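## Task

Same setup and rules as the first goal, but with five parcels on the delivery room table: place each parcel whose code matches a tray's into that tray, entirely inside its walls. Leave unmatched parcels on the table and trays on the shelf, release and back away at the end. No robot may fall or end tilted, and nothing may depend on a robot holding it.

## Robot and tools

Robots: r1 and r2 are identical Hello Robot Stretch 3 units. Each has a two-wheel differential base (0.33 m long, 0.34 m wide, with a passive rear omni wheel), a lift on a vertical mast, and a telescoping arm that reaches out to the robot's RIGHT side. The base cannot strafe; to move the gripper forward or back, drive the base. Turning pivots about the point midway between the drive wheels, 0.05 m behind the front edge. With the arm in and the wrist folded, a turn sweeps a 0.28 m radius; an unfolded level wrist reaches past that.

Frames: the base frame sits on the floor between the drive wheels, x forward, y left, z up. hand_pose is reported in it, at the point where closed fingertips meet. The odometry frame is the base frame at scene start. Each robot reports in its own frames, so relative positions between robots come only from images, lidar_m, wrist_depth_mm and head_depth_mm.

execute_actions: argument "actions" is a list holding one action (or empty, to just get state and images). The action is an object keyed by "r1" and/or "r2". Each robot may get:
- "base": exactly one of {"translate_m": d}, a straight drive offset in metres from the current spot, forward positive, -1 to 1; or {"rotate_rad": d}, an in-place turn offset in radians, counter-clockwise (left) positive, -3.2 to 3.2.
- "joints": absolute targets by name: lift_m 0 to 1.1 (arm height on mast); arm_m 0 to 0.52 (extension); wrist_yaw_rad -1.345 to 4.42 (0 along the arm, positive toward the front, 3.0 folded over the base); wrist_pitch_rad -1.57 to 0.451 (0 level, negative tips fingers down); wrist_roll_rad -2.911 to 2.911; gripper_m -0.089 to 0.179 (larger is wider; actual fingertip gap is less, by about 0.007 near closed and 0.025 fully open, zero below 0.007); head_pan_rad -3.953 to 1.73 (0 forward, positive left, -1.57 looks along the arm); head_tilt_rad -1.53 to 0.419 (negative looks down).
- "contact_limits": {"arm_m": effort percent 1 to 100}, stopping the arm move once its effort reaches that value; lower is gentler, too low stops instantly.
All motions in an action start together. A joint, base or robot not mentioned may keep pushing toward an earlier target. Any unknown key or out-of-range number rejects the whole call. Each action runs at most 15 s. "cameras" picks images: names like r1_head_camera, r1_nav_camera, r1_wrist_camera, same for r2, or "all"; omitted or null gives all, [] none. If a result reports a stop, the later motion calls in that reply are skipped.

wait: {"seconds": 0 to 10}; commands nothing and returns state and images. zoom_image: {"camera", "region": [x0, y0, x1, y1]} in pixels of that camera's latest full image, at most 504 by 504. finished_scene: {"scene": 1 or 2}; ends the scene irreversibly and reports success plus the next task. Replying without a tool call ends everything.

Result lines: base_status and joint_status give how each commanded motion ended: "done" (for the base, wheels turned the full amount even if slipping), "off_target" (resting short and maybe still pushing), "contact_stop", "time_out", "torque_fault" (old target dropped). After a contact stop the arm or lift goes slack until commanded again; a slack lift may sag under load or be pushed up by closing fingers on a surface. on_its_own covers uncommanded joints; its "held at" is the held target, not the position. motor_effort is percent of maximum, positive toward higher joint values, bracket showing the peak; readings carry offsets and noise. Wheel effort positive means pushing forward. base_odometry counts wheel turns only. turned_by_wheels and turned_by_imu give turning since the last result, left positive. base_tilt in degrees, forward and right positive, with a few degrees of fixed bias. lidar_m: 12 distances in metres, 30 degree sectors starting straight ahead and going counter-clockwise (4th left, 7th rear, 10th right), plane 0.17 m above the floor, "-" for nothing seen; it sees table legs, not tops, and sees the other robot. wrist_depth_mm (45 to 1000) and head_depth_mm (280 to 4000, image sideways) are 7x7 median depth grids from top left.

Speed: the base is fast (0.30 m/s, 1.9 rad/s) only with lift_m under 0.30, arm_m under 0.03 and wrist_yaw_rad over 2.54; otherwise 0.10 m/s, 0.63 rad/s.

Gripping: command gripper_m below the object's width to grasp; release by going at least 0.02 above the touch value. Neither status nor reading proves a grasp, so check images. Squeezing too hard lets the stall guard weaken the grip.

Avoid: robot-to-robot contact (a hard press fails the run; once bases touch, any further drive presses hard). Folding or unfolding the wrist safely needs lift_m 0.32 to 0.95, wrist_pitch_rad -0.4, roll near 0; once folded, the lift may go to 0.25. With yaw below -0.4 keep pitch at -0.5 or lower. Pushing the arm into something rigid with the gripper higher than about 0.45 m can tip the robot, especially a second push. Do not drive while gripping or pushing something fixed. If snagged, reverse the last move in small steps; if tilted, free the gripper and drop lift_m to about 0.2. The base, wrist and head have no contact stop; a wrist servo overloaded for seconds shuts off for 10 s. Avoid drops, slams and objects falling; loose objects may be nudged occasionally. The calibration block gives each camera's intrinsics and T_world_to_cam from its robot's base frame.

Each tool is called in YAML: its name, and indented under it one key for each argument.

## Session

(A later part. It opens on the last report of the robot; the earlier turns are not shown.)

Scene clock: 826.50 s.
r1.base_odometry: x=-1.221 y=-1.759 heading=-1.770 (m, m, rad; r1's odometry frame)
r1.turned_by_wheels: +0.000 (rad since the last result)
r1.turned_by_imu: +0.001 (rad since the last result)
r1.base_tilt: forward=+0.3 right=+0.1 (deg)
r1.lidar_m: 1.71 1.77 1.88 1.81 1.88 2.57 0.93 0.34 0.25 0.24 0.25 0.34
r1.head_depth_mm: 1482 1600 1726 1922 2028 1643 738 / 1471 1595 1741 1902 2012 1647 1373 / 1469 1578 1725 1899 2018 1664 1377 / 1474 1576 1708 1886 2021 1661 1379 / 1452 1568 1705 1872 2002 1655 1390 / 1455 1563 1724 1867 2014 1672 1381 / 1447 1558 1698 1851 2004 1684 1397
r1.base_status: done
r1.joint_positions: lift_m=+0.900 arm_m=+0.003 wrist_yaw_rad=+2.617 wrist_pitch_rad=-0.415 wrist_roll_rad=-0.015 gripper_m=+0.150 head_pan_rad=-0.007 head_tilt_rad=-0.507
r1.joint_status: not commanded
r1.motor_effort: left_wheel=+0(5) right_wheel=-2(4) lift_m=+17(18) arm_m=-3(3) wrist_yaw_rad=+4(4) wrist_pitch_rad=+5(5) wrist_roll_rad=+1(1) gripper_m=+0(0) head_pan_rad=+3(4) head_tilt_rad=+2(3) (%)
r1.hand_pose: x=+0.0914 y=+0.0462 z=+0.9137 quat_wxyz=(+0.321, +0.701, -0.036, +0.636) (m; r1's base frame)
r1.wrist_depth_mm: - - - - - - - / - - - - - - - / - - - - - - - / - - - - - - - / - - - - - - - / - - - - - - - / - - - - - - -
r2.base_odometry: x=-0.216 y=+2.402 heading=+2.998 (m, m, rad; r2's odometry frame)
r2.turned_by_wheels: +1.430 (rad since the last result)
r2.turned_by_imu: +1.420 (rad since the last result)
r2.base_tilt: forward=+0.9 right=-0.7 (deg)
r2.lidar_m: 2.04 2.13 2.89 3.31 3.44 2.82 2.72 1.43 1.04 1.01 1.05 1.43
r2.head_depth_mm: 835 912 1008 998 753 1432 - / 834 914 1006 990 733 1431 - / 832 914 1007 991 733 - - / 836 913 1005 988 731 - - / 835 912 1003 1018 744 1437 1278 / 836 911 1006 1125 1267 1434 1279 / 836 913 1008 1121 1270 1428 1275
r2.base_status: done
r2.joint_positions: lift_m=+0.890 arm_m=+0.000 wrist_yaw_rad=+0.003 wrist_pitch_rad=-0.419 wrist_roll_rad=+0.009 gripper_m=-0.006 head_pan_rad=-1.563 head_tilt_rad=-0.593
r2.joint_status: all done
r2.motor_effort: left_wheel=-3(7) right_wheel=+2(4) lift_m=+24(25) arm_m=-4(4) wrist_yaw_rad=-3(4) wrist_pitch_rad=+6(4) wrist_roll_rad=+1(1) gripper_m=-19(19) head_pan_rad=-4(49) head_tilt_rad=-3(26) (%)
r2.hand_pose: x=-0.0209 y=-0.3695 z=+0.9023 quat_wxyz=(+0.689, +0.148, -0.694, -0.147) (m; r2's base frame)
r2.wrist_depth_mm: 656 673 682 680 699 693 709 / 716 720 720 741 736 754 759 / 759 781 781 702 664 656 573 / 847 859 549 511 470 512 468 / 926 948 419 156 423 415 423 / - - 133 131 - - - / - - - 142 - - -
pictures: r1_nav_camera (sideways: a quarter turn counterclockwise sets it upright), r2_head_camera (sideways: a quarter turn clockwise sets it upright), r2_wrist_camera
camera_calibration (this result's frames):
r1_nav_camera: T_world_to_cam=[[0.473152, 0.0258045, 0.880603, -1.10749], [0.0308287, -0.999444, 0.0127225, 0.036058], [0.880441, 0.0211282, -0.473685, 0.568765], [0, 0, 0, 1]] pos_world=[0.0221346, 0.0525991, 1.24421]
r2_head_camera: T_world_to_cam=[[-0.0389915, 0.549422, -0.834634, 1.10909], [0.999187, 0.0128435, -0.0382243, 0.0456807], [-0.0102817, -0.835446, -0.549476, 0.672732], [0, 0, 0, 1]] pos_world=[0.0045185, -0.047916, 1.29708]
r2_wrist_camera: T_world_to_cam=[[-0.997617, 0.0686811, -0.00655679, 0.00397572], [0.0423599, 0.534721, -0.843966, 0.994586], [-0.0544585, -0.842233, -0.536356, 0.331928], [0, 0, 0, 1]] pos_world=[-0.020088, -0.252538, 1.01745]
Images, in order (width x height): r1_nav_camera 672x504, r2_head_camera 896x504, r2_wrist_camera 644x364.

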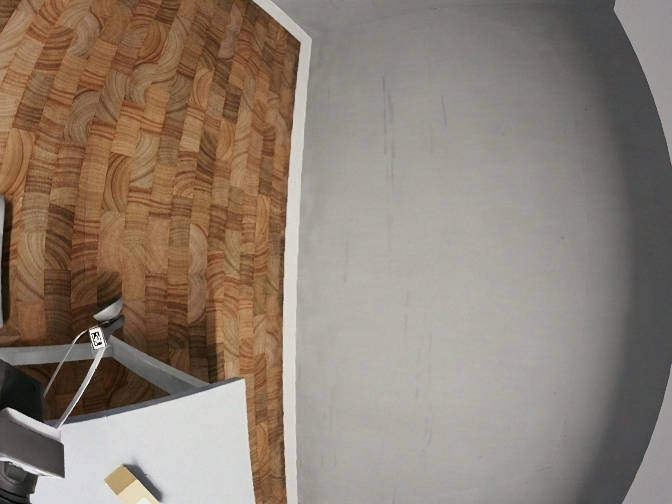

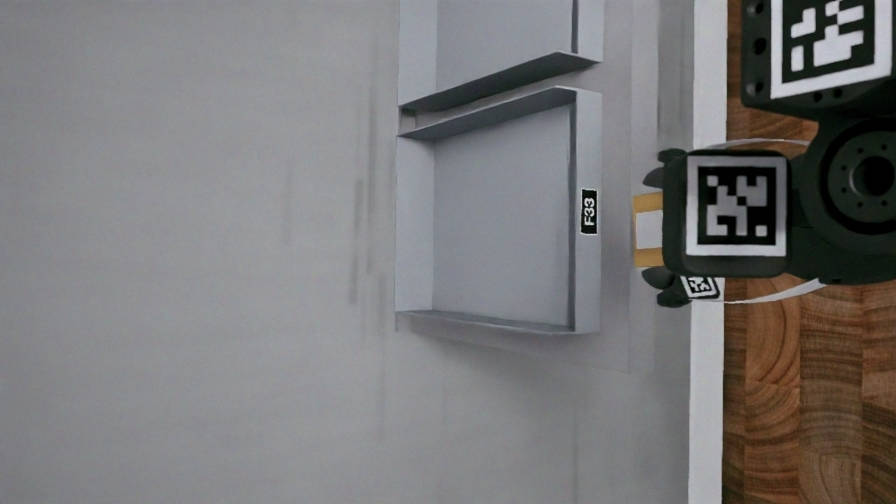

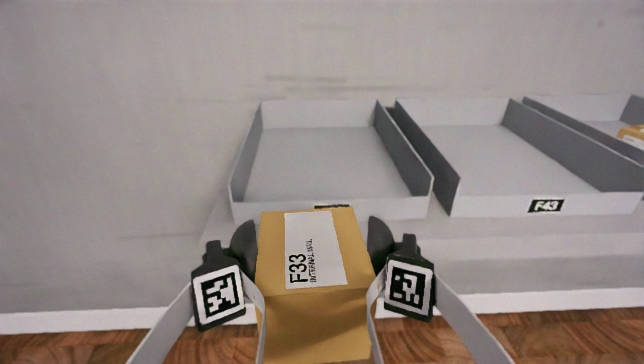

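execute_actions:
  actions:
    - {"r1": {"base": {"translate_m": 0.33}}, "r2": {"base": {"translate_m": -0.025}, "joints": {"arm_m": 0.36}}}
  cameras: ["r2_head_camera", "r2_wrist_camera", "r1_nav_camera"]

Scene clock: 845.93 s.
r1.base_odometry: x=-1.287 y=-2.082 heading=-1.770 (m, m, rad; r1's odometry frame)
r1.turned_by_wheels: +0.000 (rad since the last result)
r1.turned_by_imu: +0.001 (rad since the last result)
r1.base_tilt: forward=+0.3 right=+0.1 (deg)
r1.lidar_m: 1.38 1.43 1.88 1.81 1.88 2.58 0.92 0.34 0.25 0.24 0.25 1.43
r1.head_depth_mm: 1176 1282 1386 1525 1693 1642 1377 / 1175 1273 1388 1523 1675 1643 1375 / 1175 1268 1386 1507 1668 1666 1375 / 1168 1260 1373 1490 1666 1665 1372 / 1170 1256 1367 1501 1667 1671 1384 / 1159 1251 1369 1494 1653 1670 1387 / 1162 1251 1361 1487 1645 1691 1394
r1.base_status: done
r1.joint_positions: lift_m=+0.900 arm_m=+0.003 wrist_yaw_rad=+2.617 wrist_pitch_rad=-0.415 wrist_roll_rad=-0.015 gripper_m=+0.150 head_pan_rad=-0.007 head_tilt_rad=-0.507
r1.joint_status: not commanded
r1.motor_effort: left_wheel=+0(6) right_wheel=-2(3) lift_m=+17(17) arm_m=-3(3) wrist_yaw_rad=+4(4) wrist_pitch_rad=+5(5) wrist_roll_rad=+1(1) gripper_m=+0(0) head_pan_rad=+3(4) head_tilt_rad=+3(3) (%)
r1.hand_pose: x=+0.0913 y=+0.0462 z=+0.9137 quat_wxyz=(+0.321, +0.701, -0.036, +0.636) (m; r1's base frame)
r1.wrist_depth_mm: - - - - - - - / - - - - - - - / - - - - - - - / - - - - - - - / - - - - - - - / - - - - - - - / - - - - - - -
r2.base_odometry: x=-0.191 y=+2.399 heading=+2.998 (m, m, rad; r2's odometry frame)
r2.turned_by_wheels: +0.000 (rad since the last result)
r2.turned_by_imu: +0.002 (rad since the last result)
r2.base_tilt: forward=+0.8 right=-0.7 (deg)
r2.lidar_m: 2.07 2.14 2.92 3.32 3.43 2.80 2.70 1.43 1.04 1.01 1.05 1.43
r2.head_depth_mm: 831 911 1005 1016 - 1409 1290 / 833 913 975 - 731 1429 1287 / 835 912 980 880 732 1431 1286 / 833 912 991 910 732 1430 1285 / 836 913 1009 982 730 1426 1277 / 835 911 1007 1127 1224 1426 1276 / 835 915 1005 1124 1272 1426 1273
r2.base_status: done
r2.joint_positions: lift_m=+0.890 arm_m=+0.360 wrist_yaw_rad=+0.002 wrist_pitch_rad=-0.419 wrist_roll_rad=+0.009 gripper_m=-0.006 head_pan_rad=-1.563 head_tilt_rad=-0.593
r2.joint_status: all done
r2.motor_effort: left_wheel=-3(8) right_wheel=+2(4) lift_m=+24(24) arm_m=+4(4) wrist_yaw_rad=-2(3) wrist_pitch_rad=+6(6) wrist_roll_rad=+0(1) gripper_m=-19(19) head_pan_rad=-3(4) head_tilt_rad=-4(4) (%)
r2.hand_pose: x=-0.0212 y=-0.7290 z=+0.9023 quat_wxyz=(+0.689, +0.147, -0.694, -0.147) (m; r2's base frame)
r2.wrist_depth_mm: 345 350 353 358 361 367 372 / 373 378 382 386 396 399 403 / 400 408 416 421 427 433 439 / 441 444 441 448 454 407 405 / 487 490 369 157 375 382 401 / 541 536 133 131 - 276 329 / 607 592 270 142 277 245 278
pictures: r1_nav_camera (sideways: a quarter turn counterclockwise sets it upright), r2_head_camera (sideways: a quarter turn clockwise sets it upright), r2_wrist_camera
camera_calibration (this result's frames):
r1_nav_camera: T_world_to_cam=[[0.473101, 0.0258102, 0.88063, -1.10752], [0.0308393, -0.999443, 0.0127247, 0.0360551], [0.880468, 0.021138, -0.473634, 0.568698], [0, 0, 0, 1]] pos_world=[0.0221374, 0.0525992, 1.24421]
r2_head_camera: T_world_to_cam=[[-0.0388724, 0.549524, -0.834573, 1.10901], [0.999189, 0.0126299, -0.0382237, 0.0456799], [-0.0104643, -0.835382, -0.54957, 0.672855], [0, 0, 0, 1]] pos_world=[0.00450805, -0.0479152, 1.29708]
r2_wrist_camera: T_world_to_cam=[[-0.997538, 0.0698195, -0.00655685, 0.0292441], [0.0429701, 0.534672, -0.843966, 1.18682], [-0.0554195, -0.84217, -0.536356, 0.0291416], [0, 0, 0, 1]] pos_world=[-0.0202105, -0.612057, 1.01745]
Images, in order (width x height): r1_nav_camera 672x504, r2_head_camera 896x504, r2_wrist_camera 644x364.

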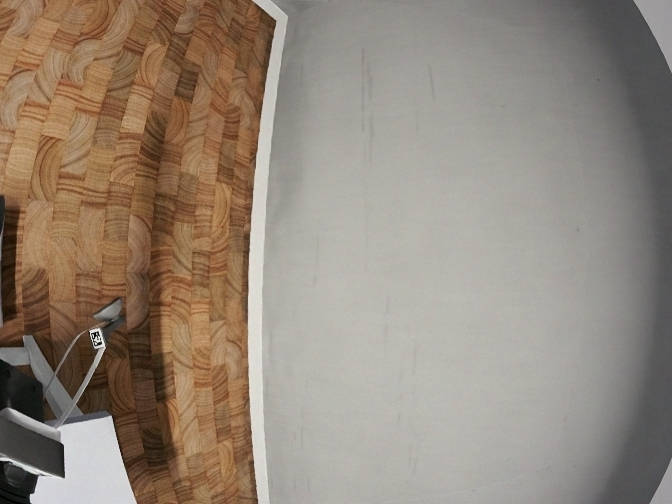

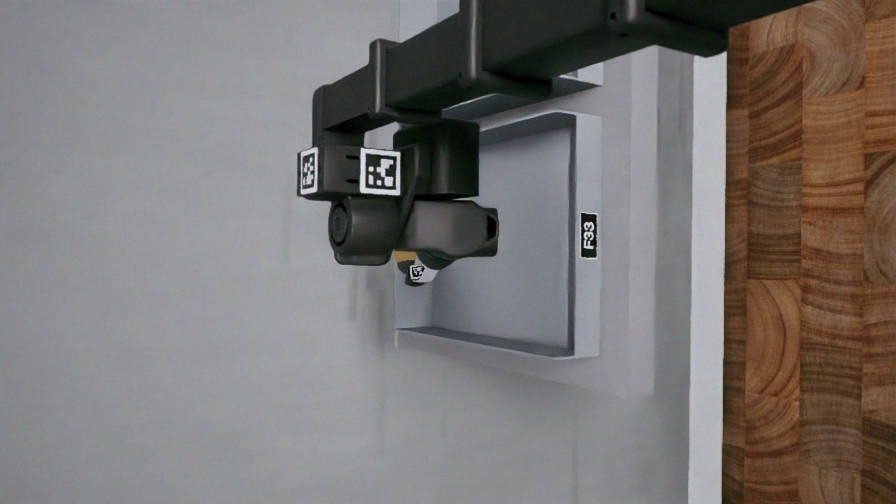

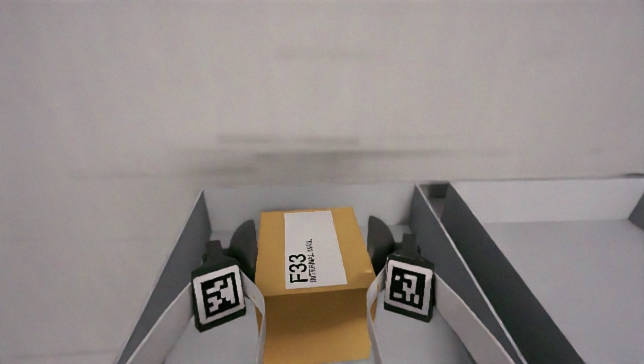

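execute_actions:
  actions:
    - {"r2": {"joints": {"lift_m": 0.79}}}
  cameras: ["r2_head_camera", "r2_wrist_camera"]

Scene clock: 850.47 s.
r1.base_odometry: x=-1.287 y=-2.082 heading=-1.770 (m, m, rad; r1's odometry frame)
r1.turned_by_wheels: +0.000 (rad since the last result)
r1.turned_by_imu: -0.001 (rad since the last result)
r1.base_tilt: forward=+0.3 right=+0.1 (deg)
r1.lidar_m: 1.38 1.43 1.88 1.81 1.88 2.58 0.93 0.34 0.25 0.24 0.25 1.43
r1.head_depth_mm: 1183 1278 1381 1529 1691 1645 1370 / 1176 1275 1380 1518 1684 1644 1365 / 1173 1264 1378 1511 1668 1652 1384 / 1167 1261 1377 1495 1669 1661 1391 / 1163 1258 1363 1498 1671 1661 1387 / 1159 1258 1356 1498 1638 1662 1394 / 1159 1256 1366 1484 1651 1671 1398
r1.base_status: not commanded
r1.joint_positions: lift_m=+0.900 arm_m=+0.003 wrist_yaw_rad=+2.617 wrist_pitch_rad=-0.415 wrist_roll_rad=-0.015 gripper_m=+0.150 head_pan_rad=-0.007 head_tilt_rad=-0.507
r1.joint_status: not commanded
r1.motor_effort: left_wheel=+0(0) right_wheel=-2(2) lift_m=+18(18) arm_m=-3(3) wrist_yaw_rad=+4(4) wrist_pitch_rad=+5(5) wrist_roll_rad=+1(1) gripper_m=+0(0) head_pan_rad=+3(3) head_tilt_rad=+3(3) (%)
r1.hand_pose: x=+0.0913 y=+0.0462 z=+0.9137 quat_wxyz=(+0.321, +0.701, -0.036, +0.636) (m; r1's base frame)
r1.wrist_depth_mm: - - - - - - - / - - - - - - - / - - - - - - - / - - - - - - - / - - - - - - - / - - - - - - - / - - - - - - -
r2.base_odometry: x=-0.191 y=+2.399 heading=+2.998 (m, m, rad; r2's odometry frame)
r2.turned_by_wheels: +0.000 (rad since the last result)
r2.turned_by_imu: +0.001 (rad since the last result)
r2.base_tilt: forward=+0.8 right=-0.7 (deg)
r2.lidar_m: 2.07 2.15 2.92 3.32 3.44 2.79 2.70 1.43 1.04 1.00 1.04 1.43
r2.head_depth_mm: 833 913 1009 996 797 - - / 834 913 1004 1012 - 1428 1287 / 831 912 1010 1005 725 1423 1287 / 833 914 1007 1018 723 1420 1281 / 832 911 1010 987 732 1422 1283 / 834 911 1007 1116 1224 1440 1274 / 834 909 1009 1120 1273 1428 1272
r2.base_status: not commanded
r2.joint_positions: lift_m=+0.790 arm_m=+0.360 wrist_yaw_rad=+0.002 wrist_pitch_rad=-0.419 wrist_roll_rad=+0.009 gripper_m=-0.006 head_pan_rad=-1.563 head_tilt_rad=-0.593
r2.joint_status: all done
r2.motor_effort: left_wheel=-3(3) right_wheel=+2(2) lift_m=+18(22) arm_m=+3(3) wrist_yaw_rad=-3(2) wrist_pitch_rad=+6(6) wrist_roll_rad=+1(1) gripper_m=-19(19) head_pan_rad=-4(3) head_tilt_rad=-4(3) (%)
r2.hand_pose: x=-0.0212 y=-0.7290 z=+0.8026 quat_wxyz=(+0.689, +0.147, -0.694, -0.147) (m; r2's base frame)
r2.wrist_depth_mm: 343 350 353 359 361 366 373 / 371 378 384 384 392 398 399 / 403 398 336 342 341 314 358 / 439 248 314 314 310 227 296 / 172 225 245 156 257 210 166 / 157 195 133 131 - 195 144 / 157 171 167 142 172 171 145
pictures: r2_head_camera (sideways: a quarter turn clockwise sets it upright), r2_wrist_camera
camera_calibration (this result's frames):
r2_head_camera: T_world_to_cam=[[-0.0388723, 0.549525, -0.834573, 1.10901], [0.999189, 0.0126297, -0.0382237, 0.0456799], [-0.0104645, -0.835382, -0.54957, 0.672855], [0, 0, 0, 1]] pos_world=[0.00450804, -0.0479152, 1.29708]
r2_wrist_camera: T_world_to_cam=[[-0.997538, 0.0698195, -0.00655687, 0.0285912], [0.0429701, 0.534672, -0.843966, 1.10274], [-0.0554195, -0.84217, -0.536356, -0.0242937], [0, 0, 0, 1]] pos_world=[-0.0202105, -0.61206, 0.917834]
Images, in order (width x height): r2_head_camera 896x504, r2_wrist_camera 644x364.

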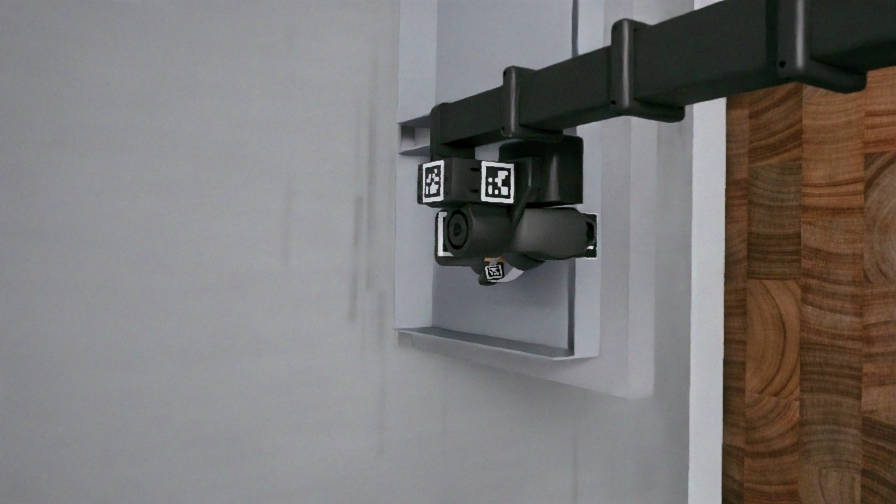

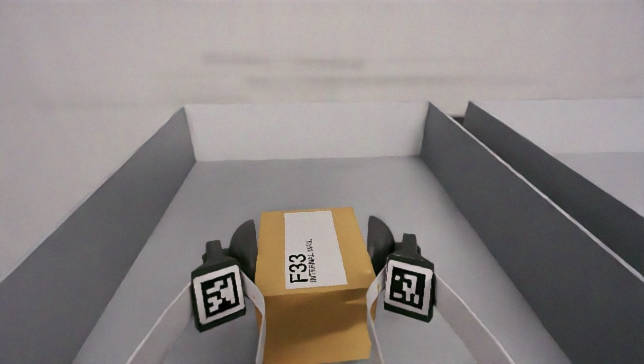

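execute_actions:
  actions:
    - {"r2": {"joints": {"lift_m": 0.783}}}
  cameras: ["r2_wrist_camera"]

Scene clock: 852.97 s.
r1.base_odometry: x=-1.287 y=-2.082 heading=-1.770 (m, m, rad; r1's odometry frame)
r1.turned_by_wheels: +0.000 (rad since the last result)
r1.turned_by_imu: +0.000 (rad since the last result)
r1.base_tilt: forward=+0.3 right=+0.1 (deg)
r1.lidar_m: 1.38 1.43 1.88 1.81 1.88 2.58 0.93 0.34 0.25 0.24 0.25 1.43
r1.head_depth_mm: 1181 1275 1388 1525 1681 1650 1372 / 1171 1264 1389 1513 1682 1652 1373 / 1170 1269 1379 1514 1681 1653 1382 / 1172 1267 1372 1518 1668 1659 1381 / 1161 1244 1368 1504 1661 1660 1378 / 1164 1253 1365 1494 1652 1684 1384 / 1163 1244 1360 1486 1642 1676 1389
r1.base_status: not commanded
r1.joint_positions: lift_m=+0.900 arm_m=+0.003 wrist_yaw_rad=+2.617 wrist_pitch_rad=-0.415 wrist_roll_rad=-0.015 gripper_m=+0.150 head_pan_rad=-0.007 head_tilt_rad=-0.507
r1.joint_status: not commanded
r1.motor_effort: left_wheel=+0(0) right_wheel=-2(2) lift_m=+17(17) arm_m=-3(3) wrist_yaw_rad=+4(4) wrist_pitch_rad=+5(5) wrist_roll_rad=+1(1) gripper_m=+0(0) head_pan_rad=+2(4) head_tilt_rad=+4(3) (%)
r1.hand_pose: x=+0.0913 y=+0.0462 z=+0.9137 quat_wxyz=(+0.321, +0.701, -0.036, +0.636) (m; r1's base frame)
r1.wrist_depth_mm: - - - - - - - / - - - - - - - / - - - - - - - / - - - - - - - / - - - - - - - / - - - - - - - / - - - - - - -
r2.base_odometry: x=-0.191 y=+2.399 heading=+2.998 (m, m, rad; r2's odometry frame)
r2.turned_by_wheels: +0.000 (rad since the last result)
r2.turned_by_imu: +0.001 (rad since the last result)
r2.base_tilt: forward=+0.9 right=-0.6 (deg)
r2.lidar_m: 2.07 2.15 2.92 3.31 3.45 2.80 2.69 1.42 1.05 1.01 1.05 1.43
r2.head_depth_mm: 835 912 1010 998 796 - - / 834 912 1006 1004 - 1440 1286 / 833 911 1006 1003 723 1426 1282 / 833 913 1006 1017 722 1429 1282 / 833 911 1006 983 731 1431 1281 / 833 911 1005 1126 1223 1426 1274 / 835 912 1009 1123 1269 1429 1275
r2.base_status: not commanded
r2.joint_positions: lift_m=+0.783 arm_m=+0.360 wrist_yaw_rad=+0.002 wrist_pitch_rad=-0.419 wrist_roll_rad=+0.009 gripper_m=-0.006 head_pan_rad=-1.563 head_tilt_rad=-0.593
r2.joint_status: all done
r2.motor_effort: left_wheel=-3(3) right_wheel=+1(2) lift_m=+18(18) arm_m=+4(3) wrist_yaw_rad=-2(2) wrist_pitch_rad=+6(6) wrist_roll_rad=+1(1) gripper_m=-19(19) head_pan_rad=-3(3) head_tilt_rad=-4(5) (%)
r2.hand_pose: x=-0.0212 y=-0.7290 z=+0.7957 quat_wxyz=(+0.689, +0.147, -0.694, -0.147) (m; r2's base frame)
r2.wrist_depth_mm: 343 350 353 357 362 368 373 / 370 375 375 377 385 393 398 / 401 395 333 346 338 274 355 / 433 229 298 301 299 222 204 / 163 217 234 156 246 210 158 / 157 192 133 131 - 187 144 / 153 164 159 142 164 164 145
pictures: r2_wrist_camera
camera_calibration (this result's frames):
r2_wrist_camera: T_world_to_cam=[[-0.997538, 0.0698195, -0.00655684, 0.0285453], [0.0429701, 0.534672, -0.843966, 1.09684], [-0.0554196, -0.84217, -0.536356, -0.028044], [0, 0, 0, 1]] pos_world=[-0.0202105, -0.612061, 0.910842]
Images, in order (width x height): r2_wrist_camera 644x364.

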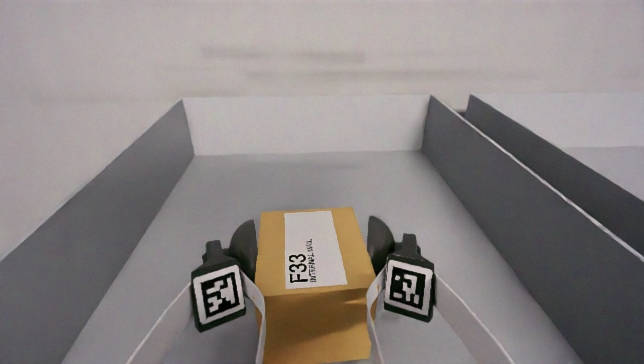

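execute_actions:
  actions:
    - {"r2": {"joints": {"lift_m": 0.776}}}
  cameras: ["r2_wrist_camera"]

Scene clock: 855.80 s.
r1.base_odometry: x=-1.287 y=-2.082 heading=-1.770 (m, m, rad; r1's odometry frame)
r1.turned_by_wheels: +0.000 (rad since the last result)
r1.turned_by_imu: +0.000 (rad since the last result)
r1.base_tilt: forward=+0.3 right=+0.0 (deg)
r1.lidar_m: 1.38 1.43 1.88 1.81 1.88 2.58 0.92 0.34 0.25 0.24 0.25 1.43
r1.head_depth_mm: 1182 1275 1384 1529 1684 1668 1375 / 1177 1270 1383 1516 1681 1647 1378 / 1172 1260 1372 1510 1668 1664 1374 / 1167 1266 1376 1500 1677 1655 1382 / 1168 1257 1374 1501 1670 1676 1377 / 1160 1251 1360 1493 1660 1671 1396 / 1162 1249 1355 1488 1647 1672 1389
r1.base_status: not commanded
r1.joint_positions: lift_m=+0.900 arm_m=+0.003 wrist_yaw_rad=+2.617 wrist_pitch_rad=-0.415 wrist_roll_rad=-0.015 gripper_m=+0.150 head_pan_rad=-0.007 head_tilt_rad=-0.507
r1.joint_status: not commanded
r1.motor_effort: left_wheel=+0(0) right_wheel=-2(2) lift_m=+17(17) arm_m=-3(3) wrist_yaw_rad=+4(4) wrist_pitch_rad=+5(5) wrist_roll_rad=+1(1) gripper_m=+0(0) head_pan_rad=+3(4) head_tilt_rad=+2(3) (%)
r1.hand_pose: x=+0.0913 y=+0.0462 z=+0.9137 quat_wxyz=(+0.321, +0.701, -0.036, +0.636) (m; r1's base frame)
r1.wrist_depth_mm: - - - - - - - / - - - - - - - / - - - - - - - / - - - - - - - / - - - - - - - / - - - - - - - / - - - - - - -
r2.base_odometry: x=-0.191 y=+2.399 heading=+2.998 (m, m, rad; r2's odometry frame)
r2.turned_by_wheels: +0.000 (rad since the last result)
r2.turned_by_imu: +0.001 (rad since the last result)
r2.base_tilt: forward=+0.8 right=-0.7 (deg)
r2.lidar_m: 2.07 2.15 2.92 3.32 3.43 2.79 2.70 1.42 1.04 1.01 1.05 1.43
r2.head_depth_mm: 834 912 1007 999 784 - - / 836 912 1007 1003 - 1442 1288 / 834 912 1007 1017 725 1430 1287 / 834 913 1008 1019 723 1428 1284 / 834 913 1008 985 731 1433 1277 / 834 912 1005 1124 1224 1434 1275 / 834 914 1007 1123 1271 1429 1283
r2.base_status: not commanded
r2.joint_positions: lift_m=+0.776 arm_m=+0.360 wrist_yaw_rad=+0.002 wrist_pitch_rad=-0.395 wrist_roll_rad=+0.009 gripper_m=-0.006 head_pan_rad=-1.563 head_tilt_rad=-0.593
r2.joint_status: all done
r2.motor_effort: left_wheel=-3(3) right_wheel=+2(1) lift_m=+15(17) arm_m=+4(3) wrist_yaw_rad=-2(2) wrist_pitch_rad=-1(6) wrist_roll_rad=+1(1) gripper_m=-19(20) head_pan_rad=-4(3) head_tilt_rad=-4(3) (%)
r2.hand_pose: x=-0.0212 y=-0.7319 z=+0.7941 quat_wxyz=(+0.691, +0.139, -0.696, -0.139) (m; r2's base frame)
r2.wrist_depth_mm: 346 347 352 358 362 368 372 / 372 374 381 382 392 393 396 / 401 392 333 339 338 293 355 / 432 228 306 307 304 224 204 / 163 218 237 157 246 210 158 / 158 193 133 131 - 186 145 / 153 163 158 141 164 163 145
pictures: r2_wrist_camera
camera_calibration (this result's frames):
r2_wrist_camera: T_world_to_cam=[[-0.997538, 0.0696433, -0.00822216, 0.0299358], [0.0429932, 0.514721, -0.856279, 1.09228], [-0.055402, -0.854524, -0.516448, -0.0561578], [0, 0, 0, 1]] pos_world=[-0.0202097, -0.612291, 0.906537]
Images, in order (width x height): r2_wrist_camera 644x364.

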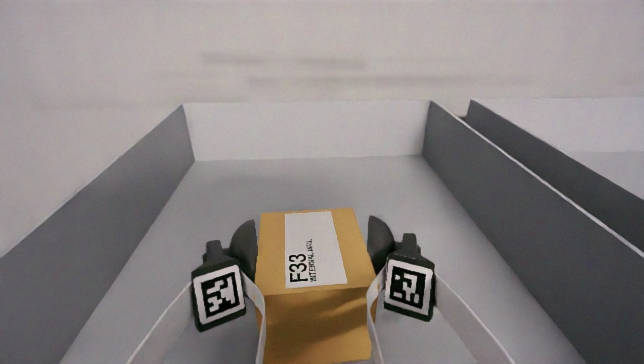

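Contact made (pitch relaxed). Release.

execute_actions:
  actions:
    - {"r2": {"joints": {"lift_m": 0.782, "gripper_m": 0.12}}}
  cameras: ["r2_wrist_camera"]

Scene clock: 859.27 s.
r1.base_odometry: x=-1.287 y=-2.082 heading=-1.770 (m, m, rad; r1's odometry frame)
r1.turned_by_wheels: +0.000 (rad since the last result)
r1.turned_by_imu: +0.000 (rad since the last result)
r1.base_tilt: forward=+0.3 right=+0.1 (deg)
r1.lidar_m: 1.38 1.43 1.87 1.81 1.88 2.58 0.93 0.34 0.25 0.24 0.25 1.43
r1.head_depth_mm: 1173 1270 1390 1524 1692 1651 1370 / 1177 1271 1381 1518 1677 1653 1375 / 1171 1268 1376 1514 1674 1657 1371 / 1164 1263 1365 1511 1665 1659 1386 / 1166 1259 1369 1500 1658 1662 1382 / 1159 1252 1364 1497 1658 1672 1389 / 1157 1251 1364 1488 1642 1677 1397
r1.base_status: not commanded
r1.joint_positions: lift_m=+0.900 arm_m=+0.003 wrist_yaw_rad=+2.617 wrist_pitch_rad=-0.415 wrist_roll_rad=-0.015 gripper_m=+0.150 head_pan_rad=-0.007 head_tilt_rad=-0.507
r1.joint_status: not commanded
r1.motor_effort: left_wheel=+1(0) right_wheel=-2(2) lift_m=+18(17) arm_m=-3(3) wrist_yaw_rad=+4(4) wrist_pitch_rad=+5(5) wrist_roll_rad=+1(1) gripper_m=+0(0) head_pan_rad=+4(3) head_tilt_rad=+2(2) (%)
r1.hand_pose: x=+0.0913 y=+0.0462 z=+0.9137 quat_wxyz=(+0.321, +0.701, -0.036, +0.636) (m; r1's base frame)
r1.wrist_depth_mm: - - - - - - - / - - - - - - - / - - - - - - - / - - - - - - - / - - - - - - - / - - - - - - - / - - - - - - -
r2.base_odometry: x=-0.191 y=+2.399 heading=+2.998 (m, m, rad; r2's odometry frame)
r2.turned_by_wheels: +0.000 (rad since the last result)
r2.turned_by_imu: +0.001 (rad since the last result)
r2.base_tilt: forward=+0.8 right=-0.6 (deg)
r2.lidar_m: 2.07 2.15 2.92 3.32 3.47 2.80 2.70 1.42 1.05 1.01 1.04 1.43
r2.head_depth_mm: 834 912 1006 999 797 - - / 834 912 1008 1005 - 1443 1283 / 834 914 1006 1003 724 1426 1281 / 835 912 1005 1006 721 1426 1278 / 835 913 1008 982 732 1434 1282 / 833 914 1007 1123 1226 1426 1272 / 834 912 1009 1124 1265 1427 1280
r2.base_status: not commanded
r2.joint_positions: lift_m=+0.782 arm_m=+0.360 wrist_yaw_rad=+0.002 wrist_pitch_rad=-0.415 wrist_roll_rad=+0.009 gripper_m=+0.120 head_pan_rad=-1.563 head_tilt_rad=-0.593
r2.joint_status: all done
r2.motor_effort: left_wheel=-3(3) right_wheel=+2(2) lift_m=+24(23) arm_m=+3(4) wrist_yaw_rad=-2(2) wrist_pitch_rad=+5(5) wrist_roll_rad=+1(1) gripper_m=+1(81) head_pan_rad=-3(4) head_tilt_rad=-3(4) (%)
r2.hand_pose: x=-0.0212 y=-0.7295 z=+0.7951 quat_wxyz=(+0.689, +0.146, -0.695, -0.146) (m; r2's base frame)
r2.wrist_depth_mm: 343 349 352 359 361 367 371 / 369 375 375 380 388 392 398 / 403 393 334 342 342 274 355 / 432 228 299 300 300 223 204 / 163 211 235 156 238 209 158 / 157 186 186 133 186 186 144 / 152 159 164 144 164 159 142
pictures: r2_wrist_camera
camera_calibration (this result's frames):
r2_wrist_camera: T_world_to_cam=[[-0.997538, 0.0697932, -0.00683334, 0.0287778], [0.0429752, 0.531402, -0.846029, 1.09592], [-0.0554158, -0.84424, -0.533093, -0.032842], [0, 0, 0, 1]] pos_world=[-0.0202104, -0.612108, 0.909866]
Images, in order (width x height): r2_wrist_camera 644x364.

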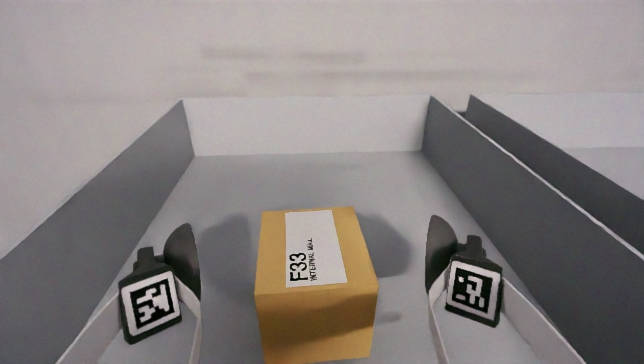

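execute_actions:
  actions:
    - {"r2": {"joints": {"lift_m": 0.89, "arm_m": 0.0}}}
  cameras: ["r2_wrist_camera", "r2_head_camera", "r2_nav_camera"]

Scene clock: 867.63 s.
r1.base_odometry: x=-1.287 y=-2.082 heading=-1.770 (m, m, rad; r1's odometry frame)
r1.turned_by_wheels: +0.000 (rad since the last result)
r1.turned_by_imu: -0.001 (rad since the last result)
r1.base_tilt: forward=+0.3 right=+0.1 (deg)
r1.lidar_m: 1.38 1.44 1.88 1.81 1.88 2.58 0.93 0.34 0.25 0.24 0.25 1.43
r1.head_depth_mm: 1181 1276 1394 1520 1695 1656 1372 / 1175 1265 1375 1518 1695 1654 1375 / 1166 1268 1379 1515 1682 1662 1378 / 1161 1267 1360 1520 1666 1659 1378 / 1167 1255 1365 1498 1661 1657 1380 / 1161 1256 1354 1492 1649 1669 1386 / 1151 1253 1359 1483 1653 1684 1392
r1.base_status: not commanded
r1.joint_positions: lift_m=+0.900 arm_m=+0.003 wrist_yaw_rad=+2.617 wrist_pitch_rad=-0.415 wrist_roll_rad=-0.015 gripper_m=+0.150 head_pan_rad=-0.007 head_tilt_rad=-0.507
r1.joint_status: not commanded
r1.motor_effort: left_wheel=+0(0) right_wheel=-2(2) lift_m=+18(18) arm_m=-2(3) wrist_yaw_rad=+4(4) wrist_pitch_rad=+5(5) wrist_roll_rad=+1(1) gripper_m=+1(1) head_pan_rad=+4(3) head_tilt_rad=+3(3) (%)
r1.hand_pose: x=+0.0913 y=+0.0462 z=+0.9137 quat_wxyz=(+0.321, +0.701, -0.036, +0.636) (m; r1's base frame)
r1.wrist_depth_mm: - - - - - - - / - - - - - - - / - - - - - - - / - - - - - - - / - - - - - - - / - - - - - - - / - - - - - - -
r2.base_odometry: x=-0.191 y=+2.399 heading=+2.998 (m, m, rad; r2's odometry frame)
r2.turned_by_wheels: +0.000 (rad since the last result)
r2.turned_by_imu: +0.002 (rad since the last result)
r2.base_tilt: forward=+0.7 right=-0.7 (deg)
r2.lidar_m: 2.07 2.16 2.93 3.32 3.44 2.81 2.70 1.43 1.04 1.01 1.05 1.43
r2.head_depth_mm: 835 911 1009 1000 771 1429 - / 834 914 1008 972 735 1434 - / 833 914 1009 966 732 - - / 834 913 1009 987 730 1398 - / 833 914 1005 987 731 1439 1279 / 834 912 1006 1122 1226 1431 1274 / 834 914 1005 1120 1269 1424 1276
r2.base_status: not commanded
r2.joint_positions: lift_m=+0.890 arm_m=+0.000 wrist_yaw_rad=+0.002 wrist_pitch_rad=-0.415 wrist_roll_rad=+0.009 gripper_m=+0.120 head_pan_rad=-1.563 head_tilt_rad=-0.593
r2.joint_status: all done
r2.motor_effort: left_wheel=-3(3) right_wheel=+2(2) lift_m=+24(25) arm_m=-4(5) wrist_yaw_rad=-2(2) wrist_pitch_rad=+5(5) wrist_roll_rad=+1(1) gripper_m=+1(1) head_pan_rad=-3(4) head_tilt_rad=-4(3) (%)
r2.hand_pose: x=-0.0212 y=-0.3700 z=+0.9032 quat_wxyz=(+0.689, +0.146, -0.695, -0.146) (m; r2's base frame)
r2.wrist_depth_mm: 657 668 689 685 693 704 719 / 703 731 731 738 745 759 762 / 770 781 770 695 665 666 571 / 850 856 524 508 487 523 464 / 938 932 411 409 414 417 423 / - - - - - - - / - - - - - - -
pictures: r2_head_camera (sideways: a quarter turn clockwise sets it upright), r2_nav_camera (sideways: a quarter turn counterclockwise sets it upright), r2_wrist_camera
camera_calibration (this result's frames):
r2_head_camera: T_world_to_cam=[[-0.0388708, 0.549527, -0.834572, 1.10901], [0.999189, 0.012627, -0.0382237, 0.0456799], [-0.0104668, -0.835381, -0.549572, 0.672858], [0, 0, 0, 1]] pos_world=[0.00450791, -0.0479151, 1.29708]
r2_nav_camera: T_world_to_cam=[[-0.0165029, -0.57693, 0.816627, -1.01663], [-0.999828, 0.00264718, -0.0183349, 0.0754443], [0.00841621, -0.81679, -0.576874, 0.702303], [0, 0, 0, 1]] pos_world=[0.0527434, -0.013088, 1.23673]
r2_wrist_camera: T_world_to_cam=[[-0.997538, 0.0697997, -0.00683337, 0.00442611], [0.0429788, 0.531402, -0.846029, 0.996268], [-0.0554213, -0.844239, -0.533093, 0.328251], [0, 0, 0, 1]] pos_world=[-0.0202111, -0.252605, 1.01789]
Images, in order (width x height): r2_head_camera 896x504, r2_nav_camera 672x504, r2_wrist_camera 644x364.

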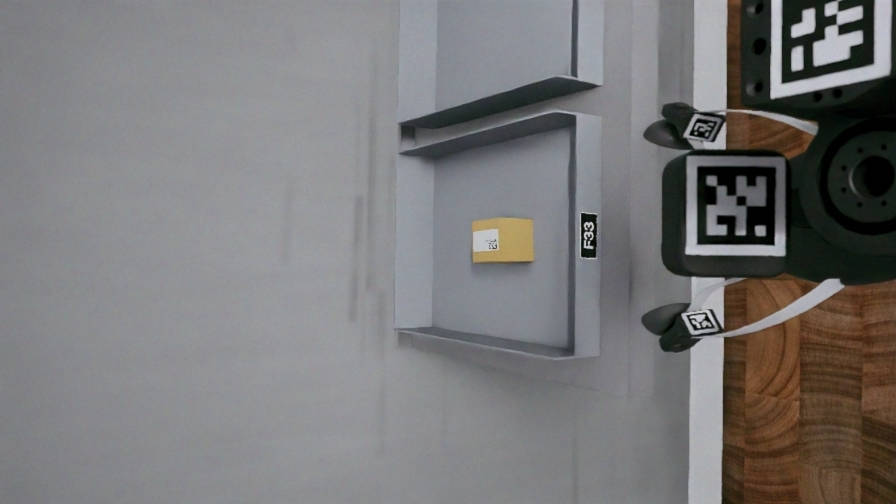

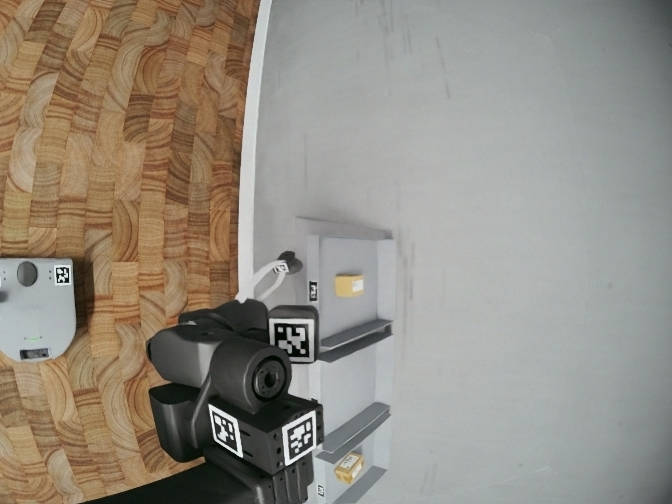

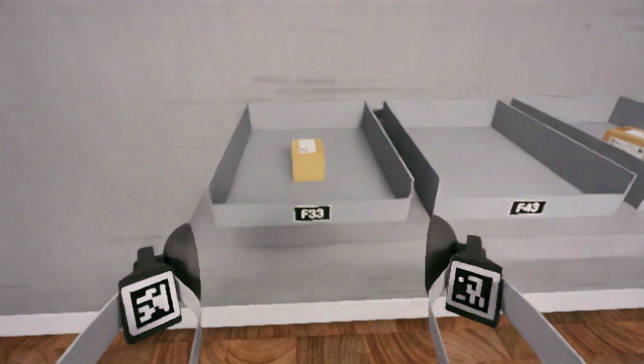

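execute_actions:
  actions:
    - {"r1": {"joints": {"head_pan_rad": -2.5, "head_tilt_rad": -0.5}}, "r2": {"joints": {"wrist_yaw_rad": 2.62, "wrist_pitch_rad": -0.4, "head_pan_rad": -1.9}}}
  cameras: ["r1_head_camera", "r1_nav_camera", "r2_nav_camera", "r2_head_camera"]

Scene clock: 874.10 s.
r1.base_odometry: x=-1.287 y=-2.082 heading=-1.770 (m, m, rad; r1's odometry frame)
r1.turned_by_wheels: +0.000 (rad since the last result)
r1.turned_by_imu: -0.001 (rad since the last result)
r1.base_tilt: forward=+0.3 right=+0.0 (deg)
r1.lidar_m: 1.38 1.43 1.87 1.81 1.88 2.58 0.92 0.33 0.25 0.24 0.25 1.43
r1.head_depth_mm: 2658 2888 3036 1154 885 1532 1345 / 2844 3022 3273 1147 859 724 1326 / 3034 3208 3454 1160 856 682 605 / 3201 3525 3664 1165 862 686 597 / 3400 3676 3891 1167 861 684 - / 3557 3786 3958 1173 869 709 - / 3323 3529 3598 1174 870 691 -
r1.base_status: not commanded
r1.joint_positions: lift_m=+0.900 arm_m=+0.003 wrist_yaw_rad=+2.617 wrist_pitch_rad=-0.415 wrist_roll_rad=-0.015 gripper_m=+0.150 head_pan_rad=-2.493 head_tilt_rad=-0.507
r1.joint_status: all done
r1.motor_effort: left_wheel=+0(0) right_wheel=-2(2) lift_m=+18(18) arm_m=-3(3) wrist_yaw_rad=+4(4) wrist_pitch_rad=+5(5) wrist_roll_rad=+1(1) gripper_m=+0(0) head_pan_rad=-2(32) head_tilt_rad=+2(3) (%)
r1.hand_pose: x=+0.0913 y=+0.0462 z=+0.9137 quat_wxyz=(+0.321, +0.701, -0.036, +0.636) (m; r1's base frame)
r1.wrist_depth_mm: - - - - - - - / - - - - - - - / - - - - - - - / - - - - - - - / - - - - - - - / - - - - - - - / - - - - - - -
r2.base_odometry: x=-0.191 y=+2.399 heading=+2.998 (m, m, rad; r2's odometry frame)
r2.turned_by_wheels: +0.000 (rad since the last result)
r2.turned_by_imu: +0.001 (rad since the last result)
r2.base_tilt: forward=+0.8 right=-0.7 (deg)
r2.lidar_m: 2.07 2.15 2.93 3.32 3.44 2.80 2.71 1.43 1.05 1.01 1.04 1.43
r2.head_depth_mm: 973 1075 1173 963 861 1610 - / 943 1039 1136 930 822 1607 - / 915 1003 1097 990 790 1558 - / 886 969 1071 989 767 1485 - / 859 935 1030 951 743 1436 - / 833 909 996 979 760 1404 - / 810 880 964 949 759 1343 -
r2.base_status: not commanded
r2.joint_positions: lift_m=+0.890 arm_m=+0.000 wrist_yaw_rad=+2.617 wrist_pitch_rad=-0.415 wrist_roll_rad=+0.009 gripper_m=+0.120 head_pan_rad=-1.893 head_tilt_rad=-0.593
r2.joint_status: all done
r2.motor_effort: left_wheel=-2(3) right_wheel=+1(2) lift_m=+24(24) arm_m=-4(4) wrist_yaw_rad=+3(4) wrist_pitch_rad=+5(4) wrist_roll_rad=+1(1) gripper_m=+1(1) head_pan_rad=-3(35) head_tilt_rad=-3(4) (%)
r2.hand_pose: x=+0.0913 y=+0.0493 z=+0.9032 quat_wxyz=(+0.320, +0.709, -0.040, +0.627) (m; r2's base frame)
r2.wrist_depth_mm: - - - - - - - / - - - - - - - / - - - - - - - / - - - - - - - / - - - - - - - / - - - - - - - / - - - - - - -
pictures: r1_head_camera (sideways: a quarter turn clockwise sets it upright), r1_nav_camera (sideways: a quarter turn counterclockwise sets it upright), r2_head_camera (sideways: a quarter turn clockwise sets it upright), r2_nav_camera (sideways: a quarter turn counterclockwise sets it upright)
camera_calibration (this result's frames):
r1_head_camera: T_world_to_cam=[[0.394233, 0.259399, -0.881642, 1.17106], [0.580416, -0.814074, 0.0200184, -0.0245831], [-0.712529, -0.519611, -0.471495, 0.572799], [0, 0, 0, 1]] pos_world=[-0.039268, -0.0261529, 1.30302]
r1_nav_camera: T_world_to_cam=[[-0.35917, -0.30901, 0.88063, -1.10245], [-0.634026, 0.773207, 0.0127247, 0.0401108], [-0.684842, -0.553772, -0.473634, 0.578247], [0, 0, 0, 1]] pos_world=[0.0254728, -0.0514643, 1.24421]
r2_head_camera: T_world_to_cam=[[0.141118, 0.532519, -0.834571, 1.10791], [0.949472, -0.311516, -0.0382237, 0.0459832], [-0.280337, -0.787008, -0.549572, 0.674504], [0, 0, 0, 1]] pos_world=[-0.0109177, -0.0448196, 1.29708]
r2_nav_camera: T_world_to_cam=[[-0.202381, -0.54052, 0.816627, -1.01549], [-0.945132, 0.326175, -0.0183349, 0.0751106], [-0.256453, -0.775531, -0.576874, 0.703919], [0, 0, 0, 1]] pos_world=[0.0459948, -0.0274829, 1.23673]
Images, in order (width x height): r1_head_camera 896x504, r1_nav_camera 672x504, r2_head_camera 896x504, r2_nav_camera 672x504.

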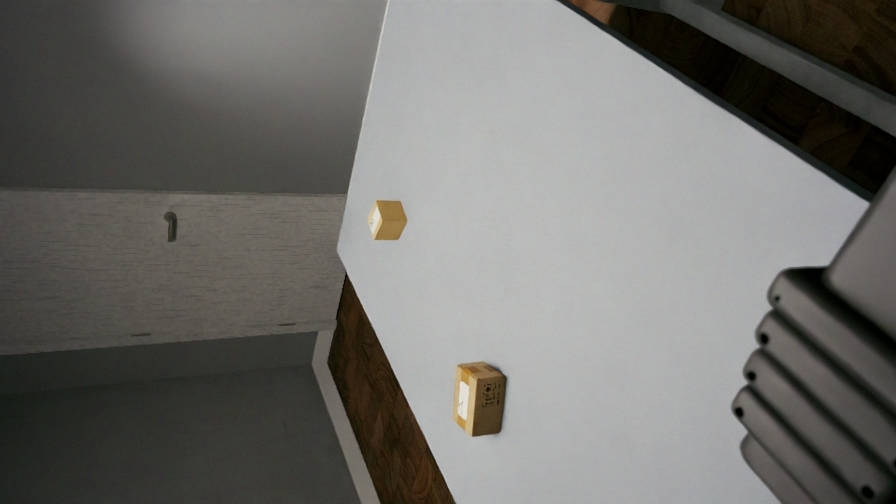

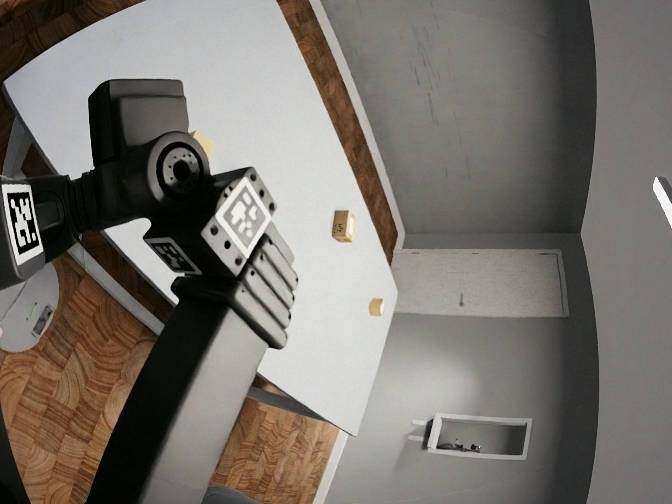

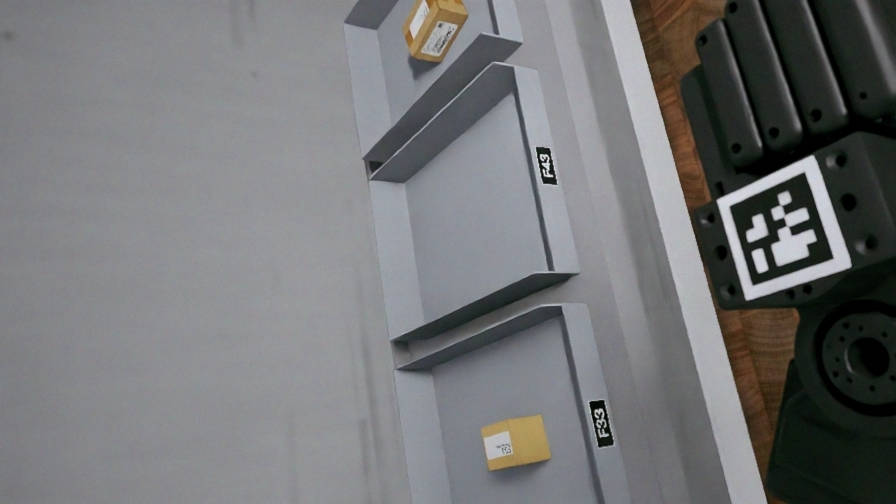

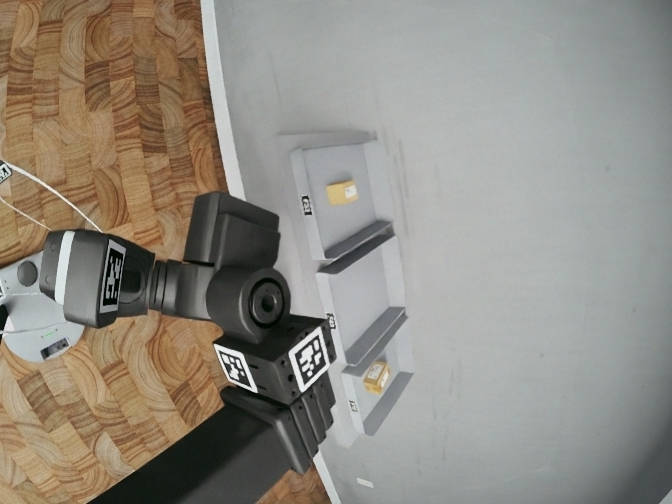

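zoom_image:
  camera: "r2_head_camera"
  region: [330, 0, 580, 180]

zoom_image:
  camera: "r2_nav_camera"
  region: [290, 300, 450, 460]

Region (330, 0, 580, 180) of r2_head_camera's 896x504 image, scaled by 2.016, with more detail than that image has; it fills the top 363 rows of this view, and the rest is white.

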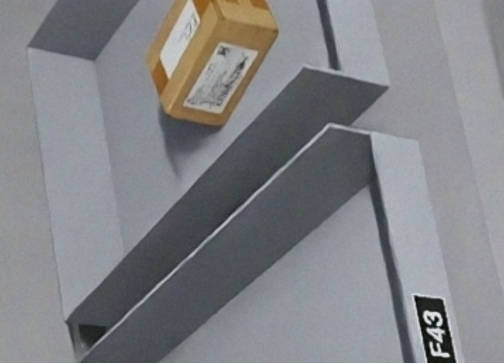

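Region (290, 300, 450, 460) of r2_nav_camera's 672x504 image, scaled by 3.150, with more detail than that image has.

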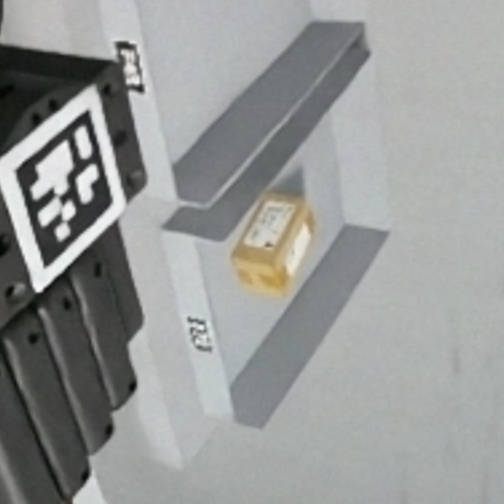

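finished_scene:
  scene: 2

The scene is finished: the task was done.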